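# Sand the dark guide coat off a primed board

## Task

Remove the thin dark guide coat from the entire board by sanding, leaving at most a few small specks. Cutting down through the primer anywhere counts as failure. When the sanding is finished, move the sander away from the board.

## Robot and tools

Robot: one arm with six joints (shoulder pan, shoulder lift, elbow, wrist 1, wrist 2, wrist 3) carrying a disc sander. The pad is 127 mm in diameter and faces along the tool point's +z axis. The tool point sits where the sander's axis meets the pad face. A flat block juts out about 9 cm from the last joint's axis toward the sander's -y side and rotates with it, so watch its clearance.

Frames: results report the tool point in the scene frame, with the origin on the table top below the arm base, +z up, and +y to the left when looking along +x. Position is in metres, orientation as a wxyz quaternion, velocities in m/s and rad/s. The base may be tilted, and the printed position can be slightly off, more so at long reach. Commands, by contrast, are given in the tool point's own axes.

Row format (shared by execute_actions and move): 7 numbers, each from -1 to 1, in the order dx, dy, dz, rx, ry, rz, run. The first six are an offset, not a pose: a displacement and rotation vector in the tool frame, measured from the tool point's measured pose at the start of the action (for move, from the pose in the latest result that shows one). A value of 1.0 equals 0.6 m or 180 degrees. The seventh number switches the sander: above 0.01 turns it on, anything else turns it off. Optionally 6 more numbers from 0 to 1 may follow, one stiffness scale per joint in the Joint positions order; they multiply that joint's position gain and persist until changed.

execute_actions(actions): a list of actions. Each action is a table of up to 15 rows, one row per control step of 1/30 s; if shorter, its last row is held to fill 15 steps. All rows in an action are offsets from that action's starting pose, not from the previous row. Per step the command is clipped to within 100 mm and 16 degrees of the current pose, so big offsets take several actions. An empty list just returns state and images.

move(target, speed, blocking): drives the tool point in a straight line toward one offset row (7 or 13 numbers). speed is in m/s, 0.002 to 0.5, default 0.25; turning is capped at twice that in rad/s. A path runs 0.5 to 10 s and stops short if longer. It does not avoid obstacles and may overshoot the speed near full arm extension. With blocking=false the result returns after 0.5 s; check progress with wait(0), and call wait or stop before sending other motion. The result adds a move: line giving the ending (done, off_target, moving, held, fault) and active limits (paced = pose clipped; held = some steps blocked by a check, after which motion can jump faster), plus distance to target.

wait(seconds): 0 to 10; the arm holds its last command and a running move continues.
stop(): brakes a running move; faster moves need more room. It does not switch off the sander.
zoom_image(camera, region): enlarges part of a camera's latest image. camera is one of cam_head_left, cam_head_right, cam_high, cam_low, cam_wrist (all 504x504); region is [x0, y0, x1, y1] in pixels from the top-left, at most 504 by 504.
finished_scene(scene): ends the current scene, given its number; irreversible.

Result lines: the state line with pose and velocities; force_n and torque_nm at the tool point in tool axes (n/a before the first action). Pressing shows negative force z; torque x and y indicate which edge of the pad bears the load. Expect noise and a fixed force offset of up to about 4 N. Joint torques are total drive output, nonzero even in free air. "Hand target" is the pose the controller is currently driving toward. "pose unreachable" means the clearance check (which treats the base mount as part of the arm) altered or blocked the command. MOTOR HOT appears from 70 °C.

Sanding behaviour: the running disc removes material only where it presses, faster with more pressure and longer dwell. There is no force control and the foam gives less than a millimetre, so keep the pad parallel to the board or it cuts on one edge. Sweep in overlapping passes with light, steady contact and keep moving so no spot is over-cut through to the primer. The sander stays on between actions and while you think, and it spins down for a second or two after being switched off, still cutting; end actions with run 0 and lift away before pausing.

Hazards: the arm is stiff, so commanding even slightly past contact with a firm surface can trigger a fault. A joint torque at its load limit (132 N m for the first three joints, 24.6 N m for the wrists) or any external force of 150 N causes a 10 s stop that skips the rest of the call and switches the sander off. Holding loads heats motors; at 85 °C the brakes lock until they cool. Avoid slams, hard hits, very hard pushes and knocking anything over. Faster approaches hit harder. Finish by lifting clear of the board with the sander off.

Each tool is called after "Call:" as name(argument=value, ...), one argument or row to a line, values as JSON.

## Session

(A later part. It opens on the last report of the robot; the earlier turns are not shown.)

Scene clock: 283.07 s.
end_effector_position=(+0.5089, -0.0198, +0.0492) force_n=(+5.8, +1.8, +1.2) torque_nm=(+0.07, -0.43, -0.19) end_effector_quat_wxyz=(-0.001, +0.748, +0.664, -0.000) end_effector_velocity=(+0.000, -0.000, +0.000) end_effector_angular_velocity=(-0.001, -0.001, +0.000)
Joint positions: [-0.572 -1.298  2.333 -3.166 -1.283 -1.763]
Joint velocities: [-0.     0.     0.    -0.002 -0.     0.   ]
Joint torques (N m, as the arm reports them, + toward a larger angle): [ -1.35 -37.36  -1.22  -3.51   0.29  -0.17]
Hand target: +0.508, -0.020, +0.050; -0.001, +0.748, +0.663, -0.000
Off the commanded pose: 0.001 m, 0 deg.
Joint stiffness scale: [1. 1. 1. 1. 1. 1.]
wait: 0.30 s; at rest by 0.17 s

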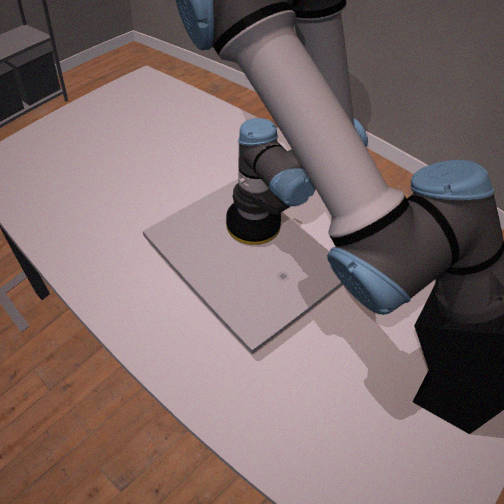

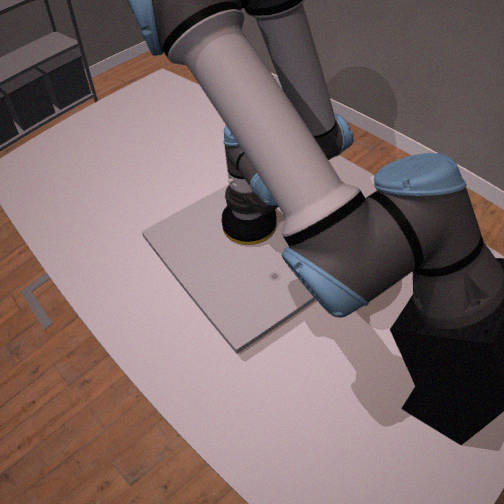

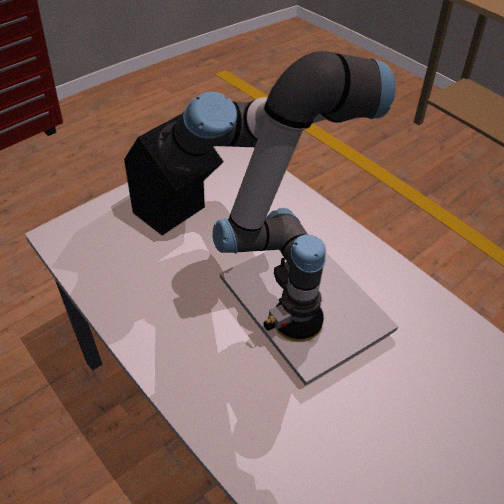

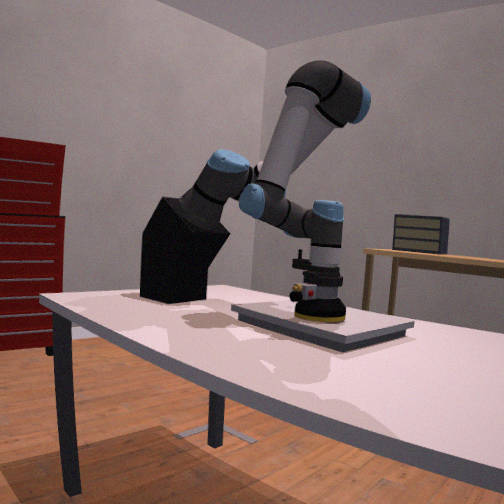

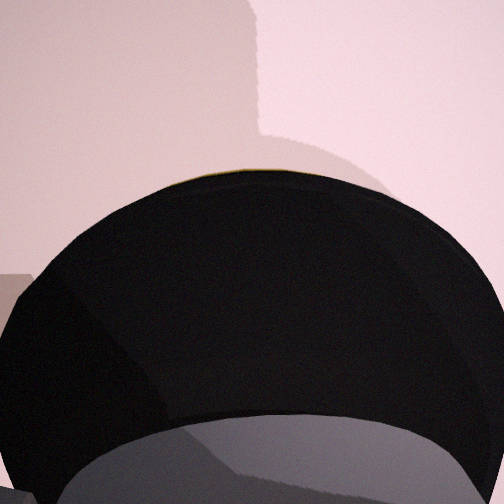

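Call:
move(
  target=[0, 0, 0.0100, 0, 0, 0, 0],
  speed=0.03,
)

Call:
move(
  target=[0, -0.0207, 0.0210, 0.01353, 0.0021, 0, 1],
  speed=0.04,
)

Call:
wait(
  seconds=1.0,
)

Call:
move(
  target=[0.012, 0.19, -0.07, -0.0028, 0, 0, 0],
  speed=0.15,
)

Scene clock: 286.30 s.
end_effector_position=(+0.5078, -0.0204, +0.0438) force_n=(+0.8, +1.1, +0.6) torque_nm=(+0.14, -0.14, -0.07) end_effector_quat_wxyz=(-0.002, +0.748, +0.663, -0.001) end_effector_velocity=(+0.001, -0.000, -0.001) end_effector_angular_velocity=(-0.002, -0.005, +0.000)
Joint positions: [-0.57  -1.28   2.329 -3.179 -1.284 -1.76 ]
Joint velocities: [ 0.001  0.003 -0.001 -0.008 -0.001  0.002]
Joint torques (N m, as the arm reports them, + toward a larger angle): [  2.31 -34.76  -6.18  -3.29  -0.77   0.64]
Hand target: +0.509, -0.020, +0.043; -0.001, +0.748, +0.664, -0.000
Off the commanded pose: 0.001 m, 0 deg.
Joint stiffness scale: [1. 1. 1. 1. 1. 1.]
move: done

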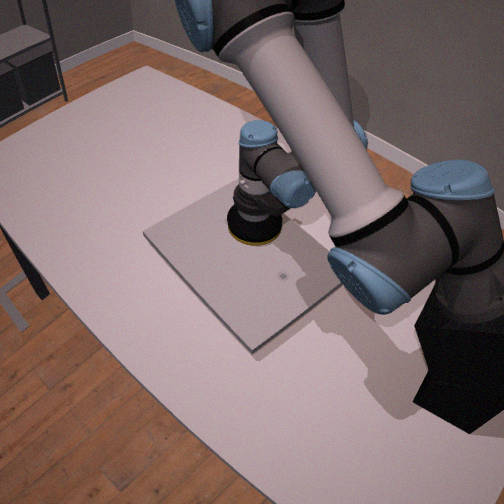

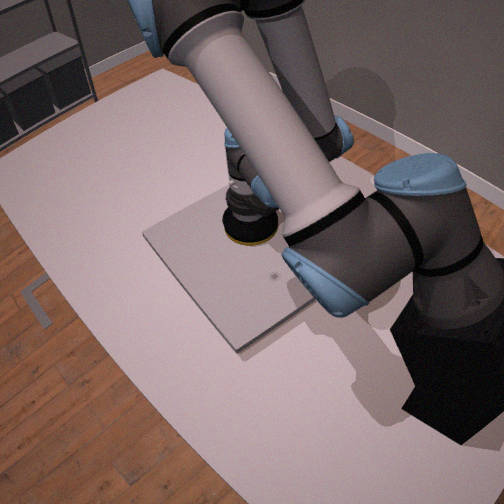

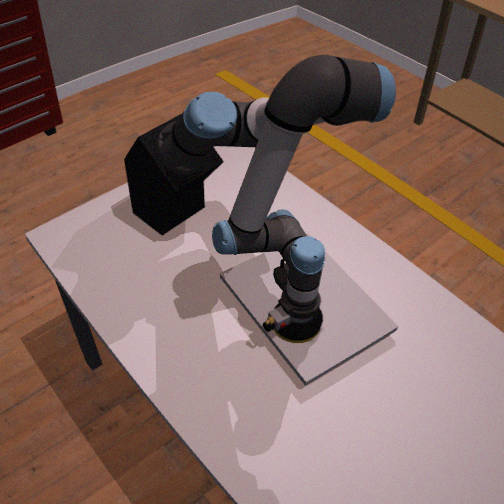

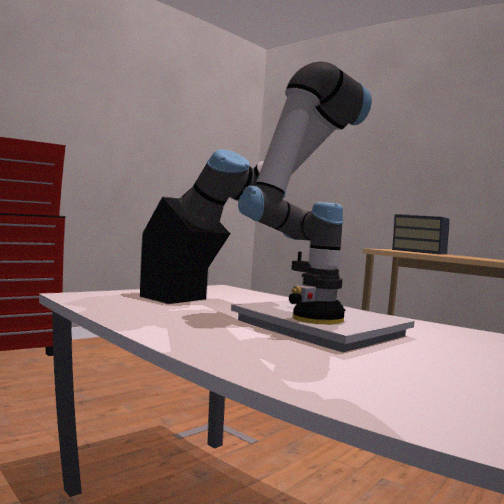

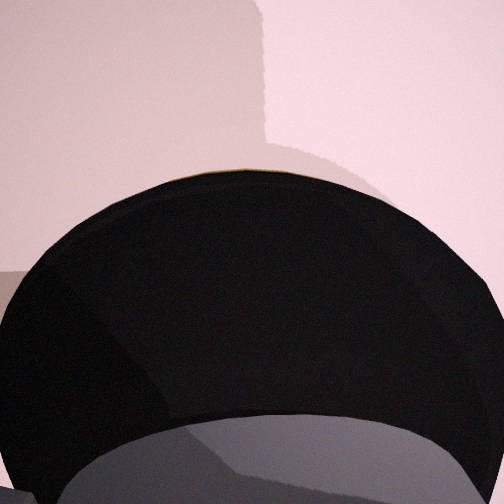

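Scene clock: 287.07 s.
end_effector_position=(+0.5075, -0.0214, +0.0422) force_n=(+2.0, +3.4, -45.5) torque_nm=(-0.78, +0.09, -0.08) end_effector_quat_wxyz=(-0.004, +0.746, +0.666, -0.003) end_effector_velocity=(+0.000, +0.000, -0.000) end_effector_angular_velocity=(+0.002, +0.003, +0.003)
Joint positions: [-0.57  -1.277  2.324 -3.171 -1.286 -1.769]
Joint velocities: [ 0.    -0.    -0.003  0.007  0.001 -0.004]
Joint torques (N m, as the arm reports them, + toward a larger angle): [  3.6  -15.1   -1.46   2.21  -0.62  -0.03]
Hand target: +0.495, -0.019, +0.032; -0.020, +0.748, +0.663, -0.012
Off the commanded pose: 0.017 m, 2 deg.
Joint stiffness scale: [1. 1. 1. 1. 1. 1.]
move: off_target

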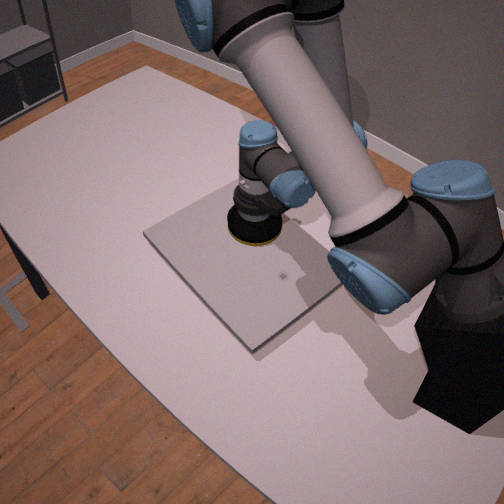

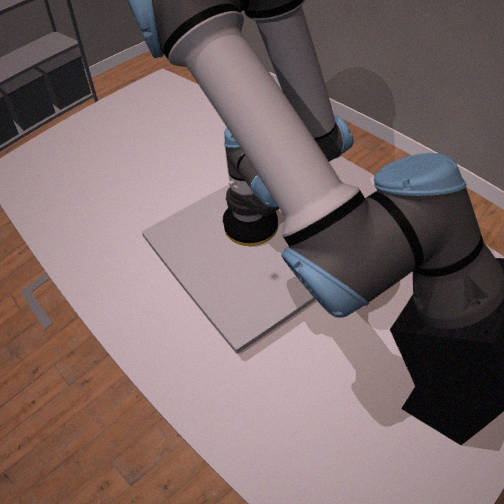

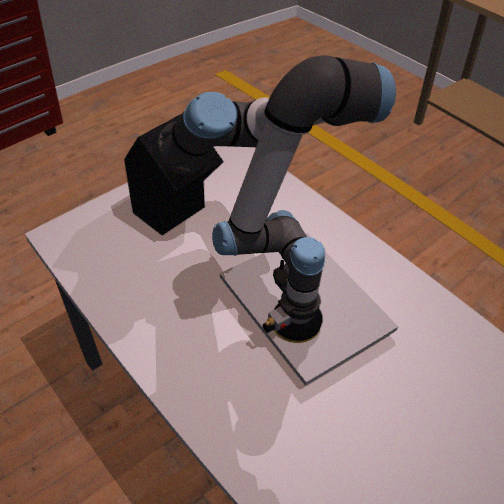

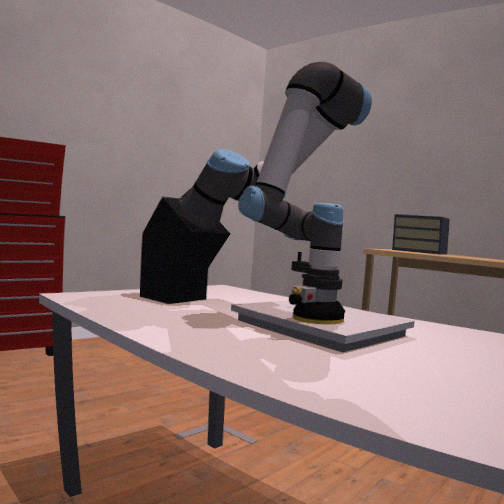

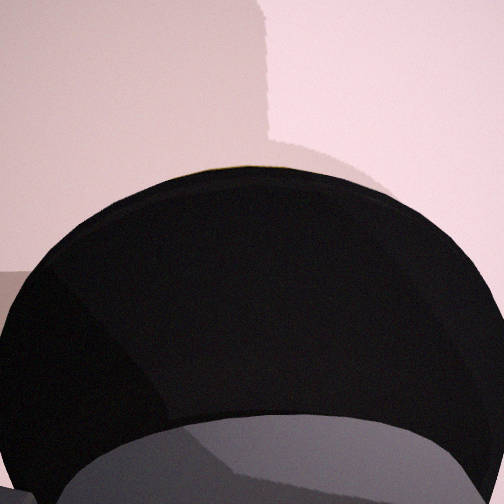

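Scene clock: 288.07 s.
end_effector_position=(+0.5075, -0.0216, +0.0422) force_n=(+4.3, +7.1, -46.8) torque_nm=(-0.14, -0.24, -0.04) end_effector_quat_wxyz=(-0.004, +0.746, +0.666, -0.004) end_effector_velocity=(+0.001, +0.000, +0.000) end_effector_angular_velocity=(-0.000, -0.002, +0.002)
Joint positions: [-0.57  -1.277  2.324 -3.17  -1.287 -1.769]
Joint velocities: [ 0.    -0.001 -0.    -0.001  0.    -0.001]
Joint torques (N m, as the arm reports them, + toward a larger angle): [  3.27 -14.38  -1.     2.1   -0.4   -0.21]
Hand target: +0.495, -0.019, +0.032; -0.020, +0.748, +0.663, -0.012
Off the commanded pose: 0.017 m, 2 deg.
Joint stiffness scale: [1. 1. 1. 1. 1. 1.]
wait: 1.00 s; no rest ("run" is on)

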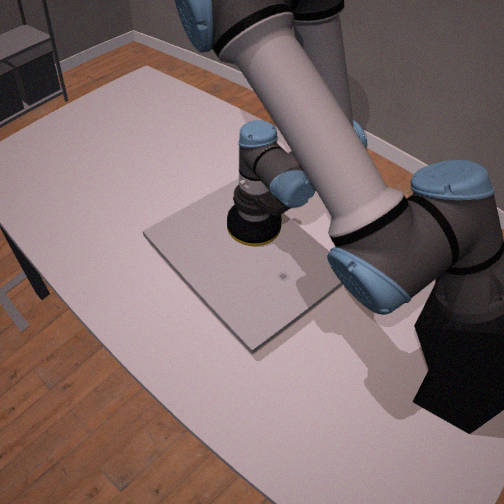

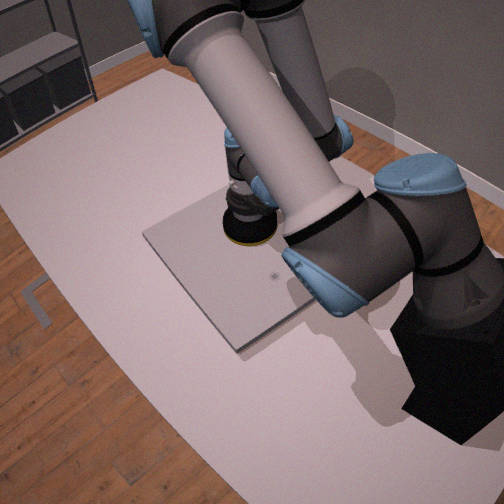

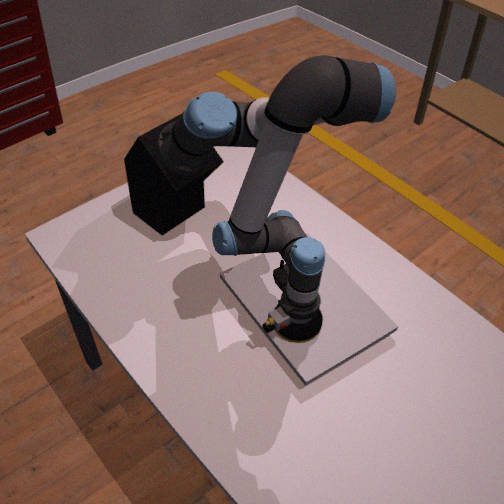

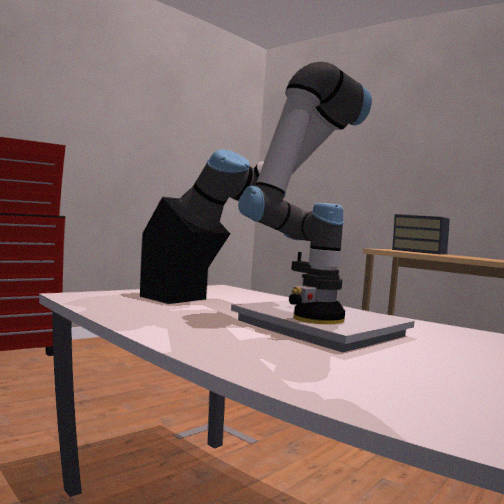

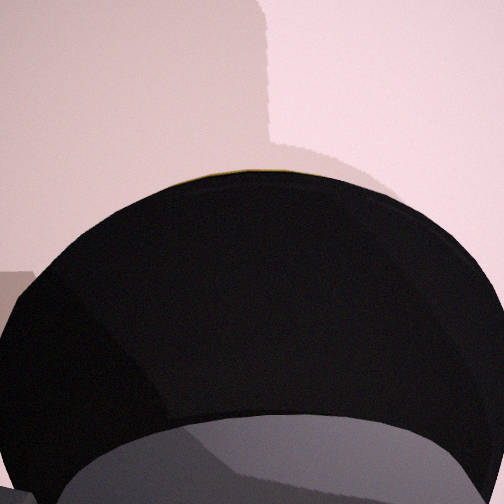

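Scene clock: 289.33 s.
end_effector_position=(+0.6213, -0.0286, +0.0833) force_n=(-0.9, +6.3, -2.5) torque_nm=(+0.77, +0.10, -0.24) end_effector_quat_wxyz=(+0.000, +0.746, +0.666, -0.001) end_effector_velocity=(-0.006, +0.002, -0.003) end_effector_angular_velocity=(+0.006, +0.024, -0.007)
Joint positions: [-0.539 -1.357  2.054 -2.839 -1.302 -1.738]
Joint velocities: [ 0.002  0.     0.     0.025 -0.001  0.002]
Joint torques (N m, as the arm reports them, + toward a larger angle): [  2.49 -41.11 -13.67  -2.89  -0.75   0.49]
Hand target: +0.622, -0.027, +0.083; -0.000, +0.746, +0.666, -0.001
Off the commanded pose: 0.001 m, 0 deg.
Joint stiffness scale: [1. 1. 1. 1. 1. 1.]
move: done

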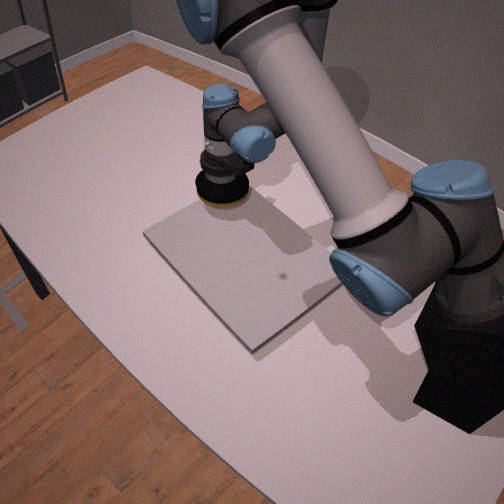

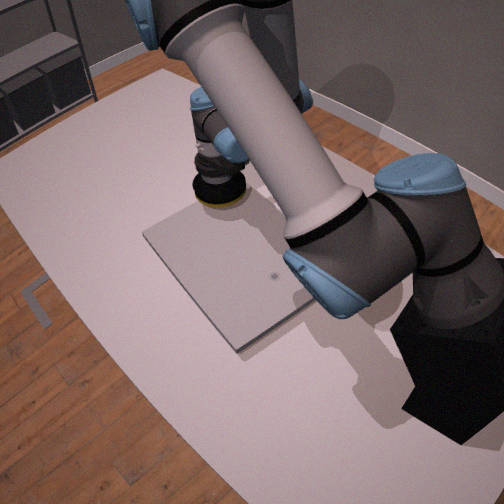

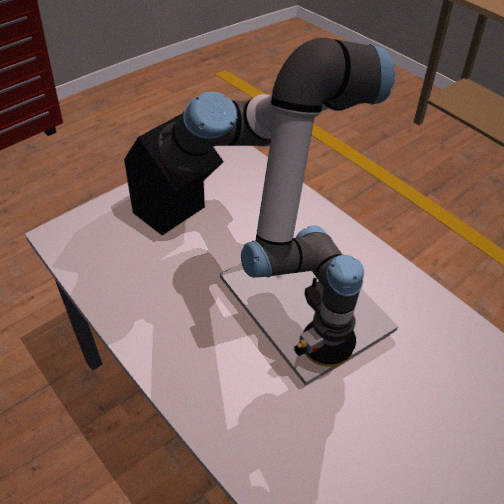

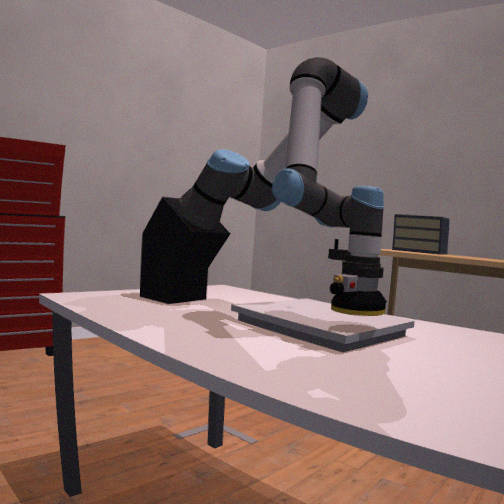

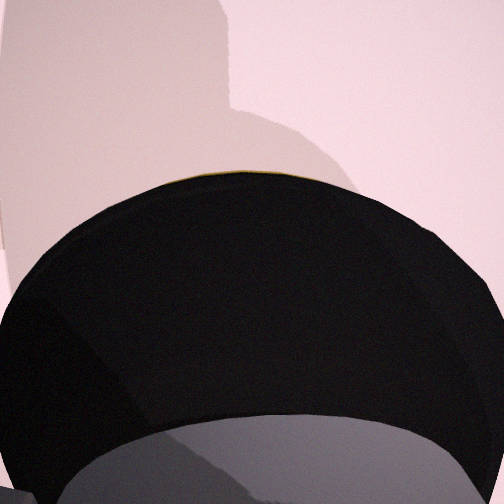

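Call:
zoom_image(
  camera="cam_head_left",
  region=[130, 160, 350, 360],
)

Call:
zoom_image(
  camera="cam_head_right",
  region=[130, 160, 330, 360],
)

Call:
zoom_image(
  camera="cam_high",
  region=[200, 220, 420, 400],
)

Region (130, 160, 350, 360) of cam_head_left's 504x504 image, scaled by 2.291, with more detail than that image has; it fills the top 458 rows of this view, and the rest is white.

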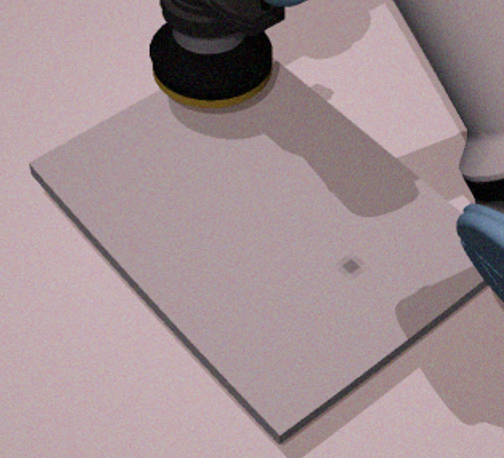

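Region (130, 160, 330, 360) of cam_head_right's 504x504 image, scaled by 2.520, with more detail than that image has.

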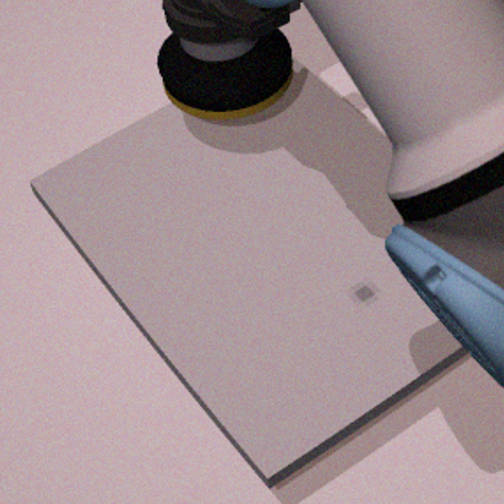

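Region (200, 220, 420, 400) of cam_high's 504x504 image, scaled by 2.291, with more detail than that image has; it fills the top 412 rows of this view, and the rest is white.

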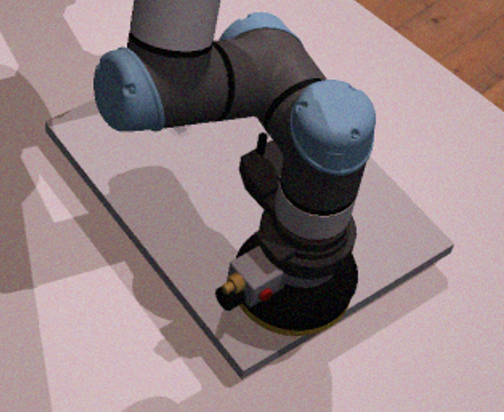

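Call:
zoom_image(
  camera="cam_head_left",
  region=[263, 258, 303, 294],
)

Region (263, 258, 303, 294) of cam_head_left's 504x504 image, scaled by 12.600, with more detail than that image has; it fills the top 454 rows of this view, and the rest is white.

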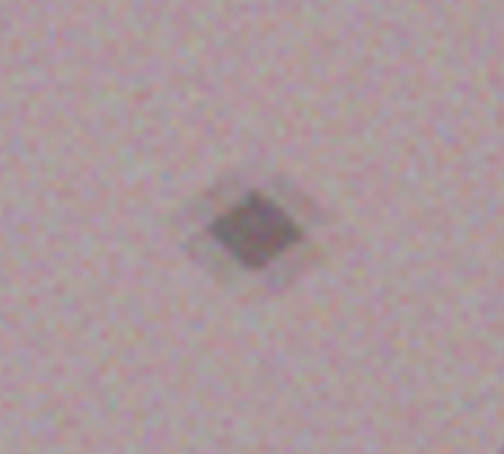

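Call:
move(
  target=[0, -0.05, -0.2, 0, 0, 0, 0],
  speed=0.2,
)

Call:
zoom_image(
  camera="cam_high",
  region=[200, 220, 420, 400],
)

Call:
zoom_image(
  camera="cam_head_left",
  region=[130, 160, 350, 360],
)

Scene clock: 293.13 s.
end_effector_position=(+0.5926, -0.0246, +0.2030) force_n=(+0.8, +7.5, -2.1) torque_nm=(+0.94, +0.02, -0.12) end_effector_quat_wxyz=(+0.001, +0.746, +0.666, -0.000) end_effector_velocity=(-0.001, +0.001, -0.000) end_effector_angular_velocity=(+0.004, +0.005, +0.001)
Joint positions: [-0.632 -1.708  2.171 -2.582 -1.253 -1.822]
Joint velocities: [-0.    -0.     0.     0.007  0.002 -0.003]
Joint torques (N m, as the arm reports them, + toward a larger angle): [  0.68 -35.53 -14.12  -3.01   0.4   -0.04]
Hand target: +0.591, -0.025, +0.203; +0.000, +0.746, +0.666, -0.001
Off the commanded pose: 0.001 m, 0 deg.
Joint stiffness scale: [1. 1. 1. 1. 1. 1.]
move: done

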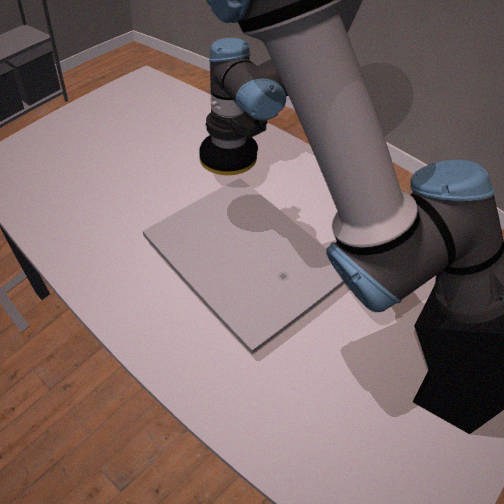

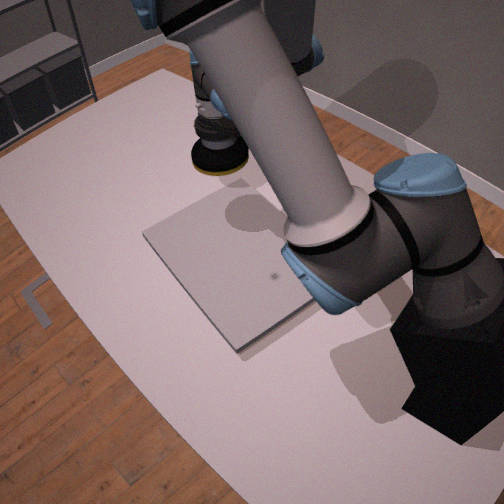

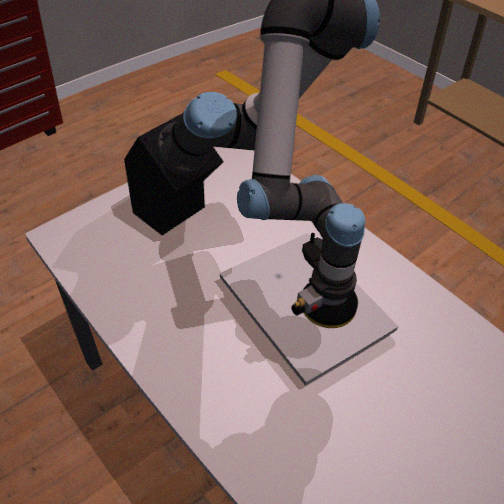

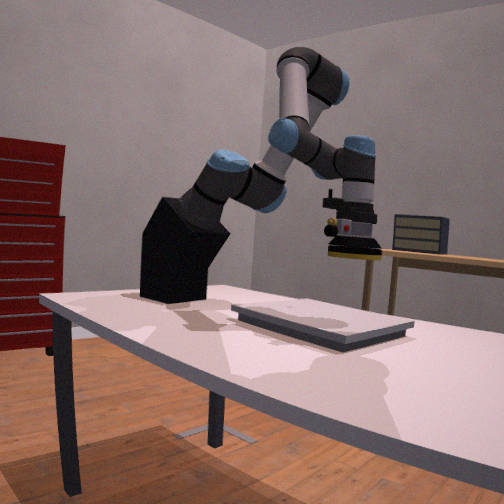

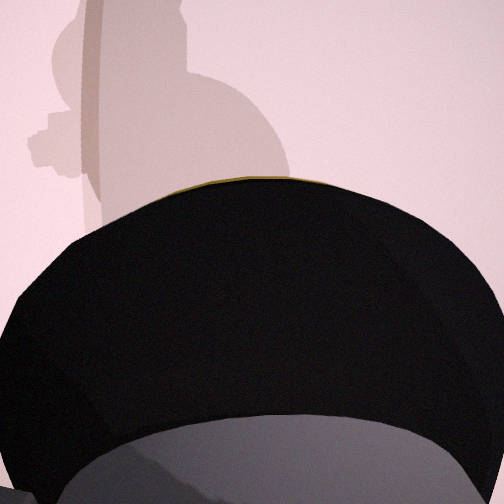

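Region (200, 220, 420, 400) of cam_high's 504x504 image, scaled by 2.291, with more detail than that image has; it fills the top 412 rows of this view, and the rest is white.

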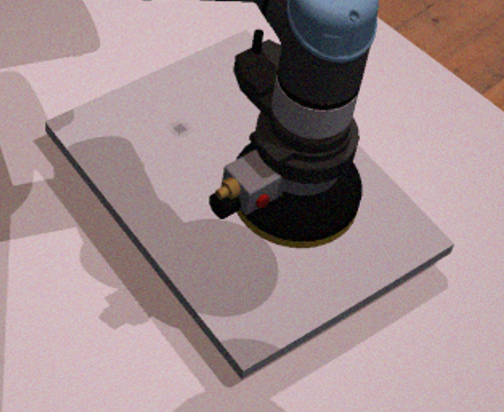

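Region (130, 160, 350, 360) of cam_head_left's 504x504 image, scaled by 2.291, with more detail than that image has; it fills the top 458 rows of this view, and the rest is white.

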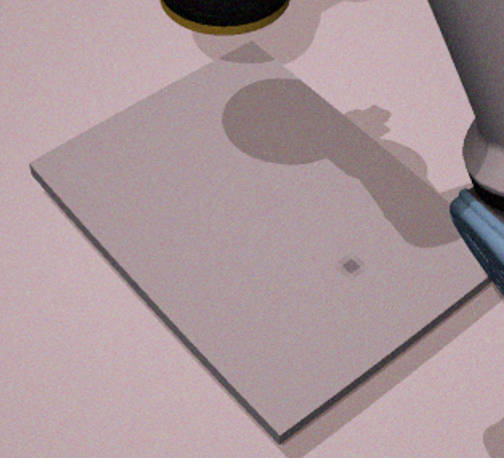

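Call:
finished_scene(
  scene=1,
)

The scene is finished: the task was done.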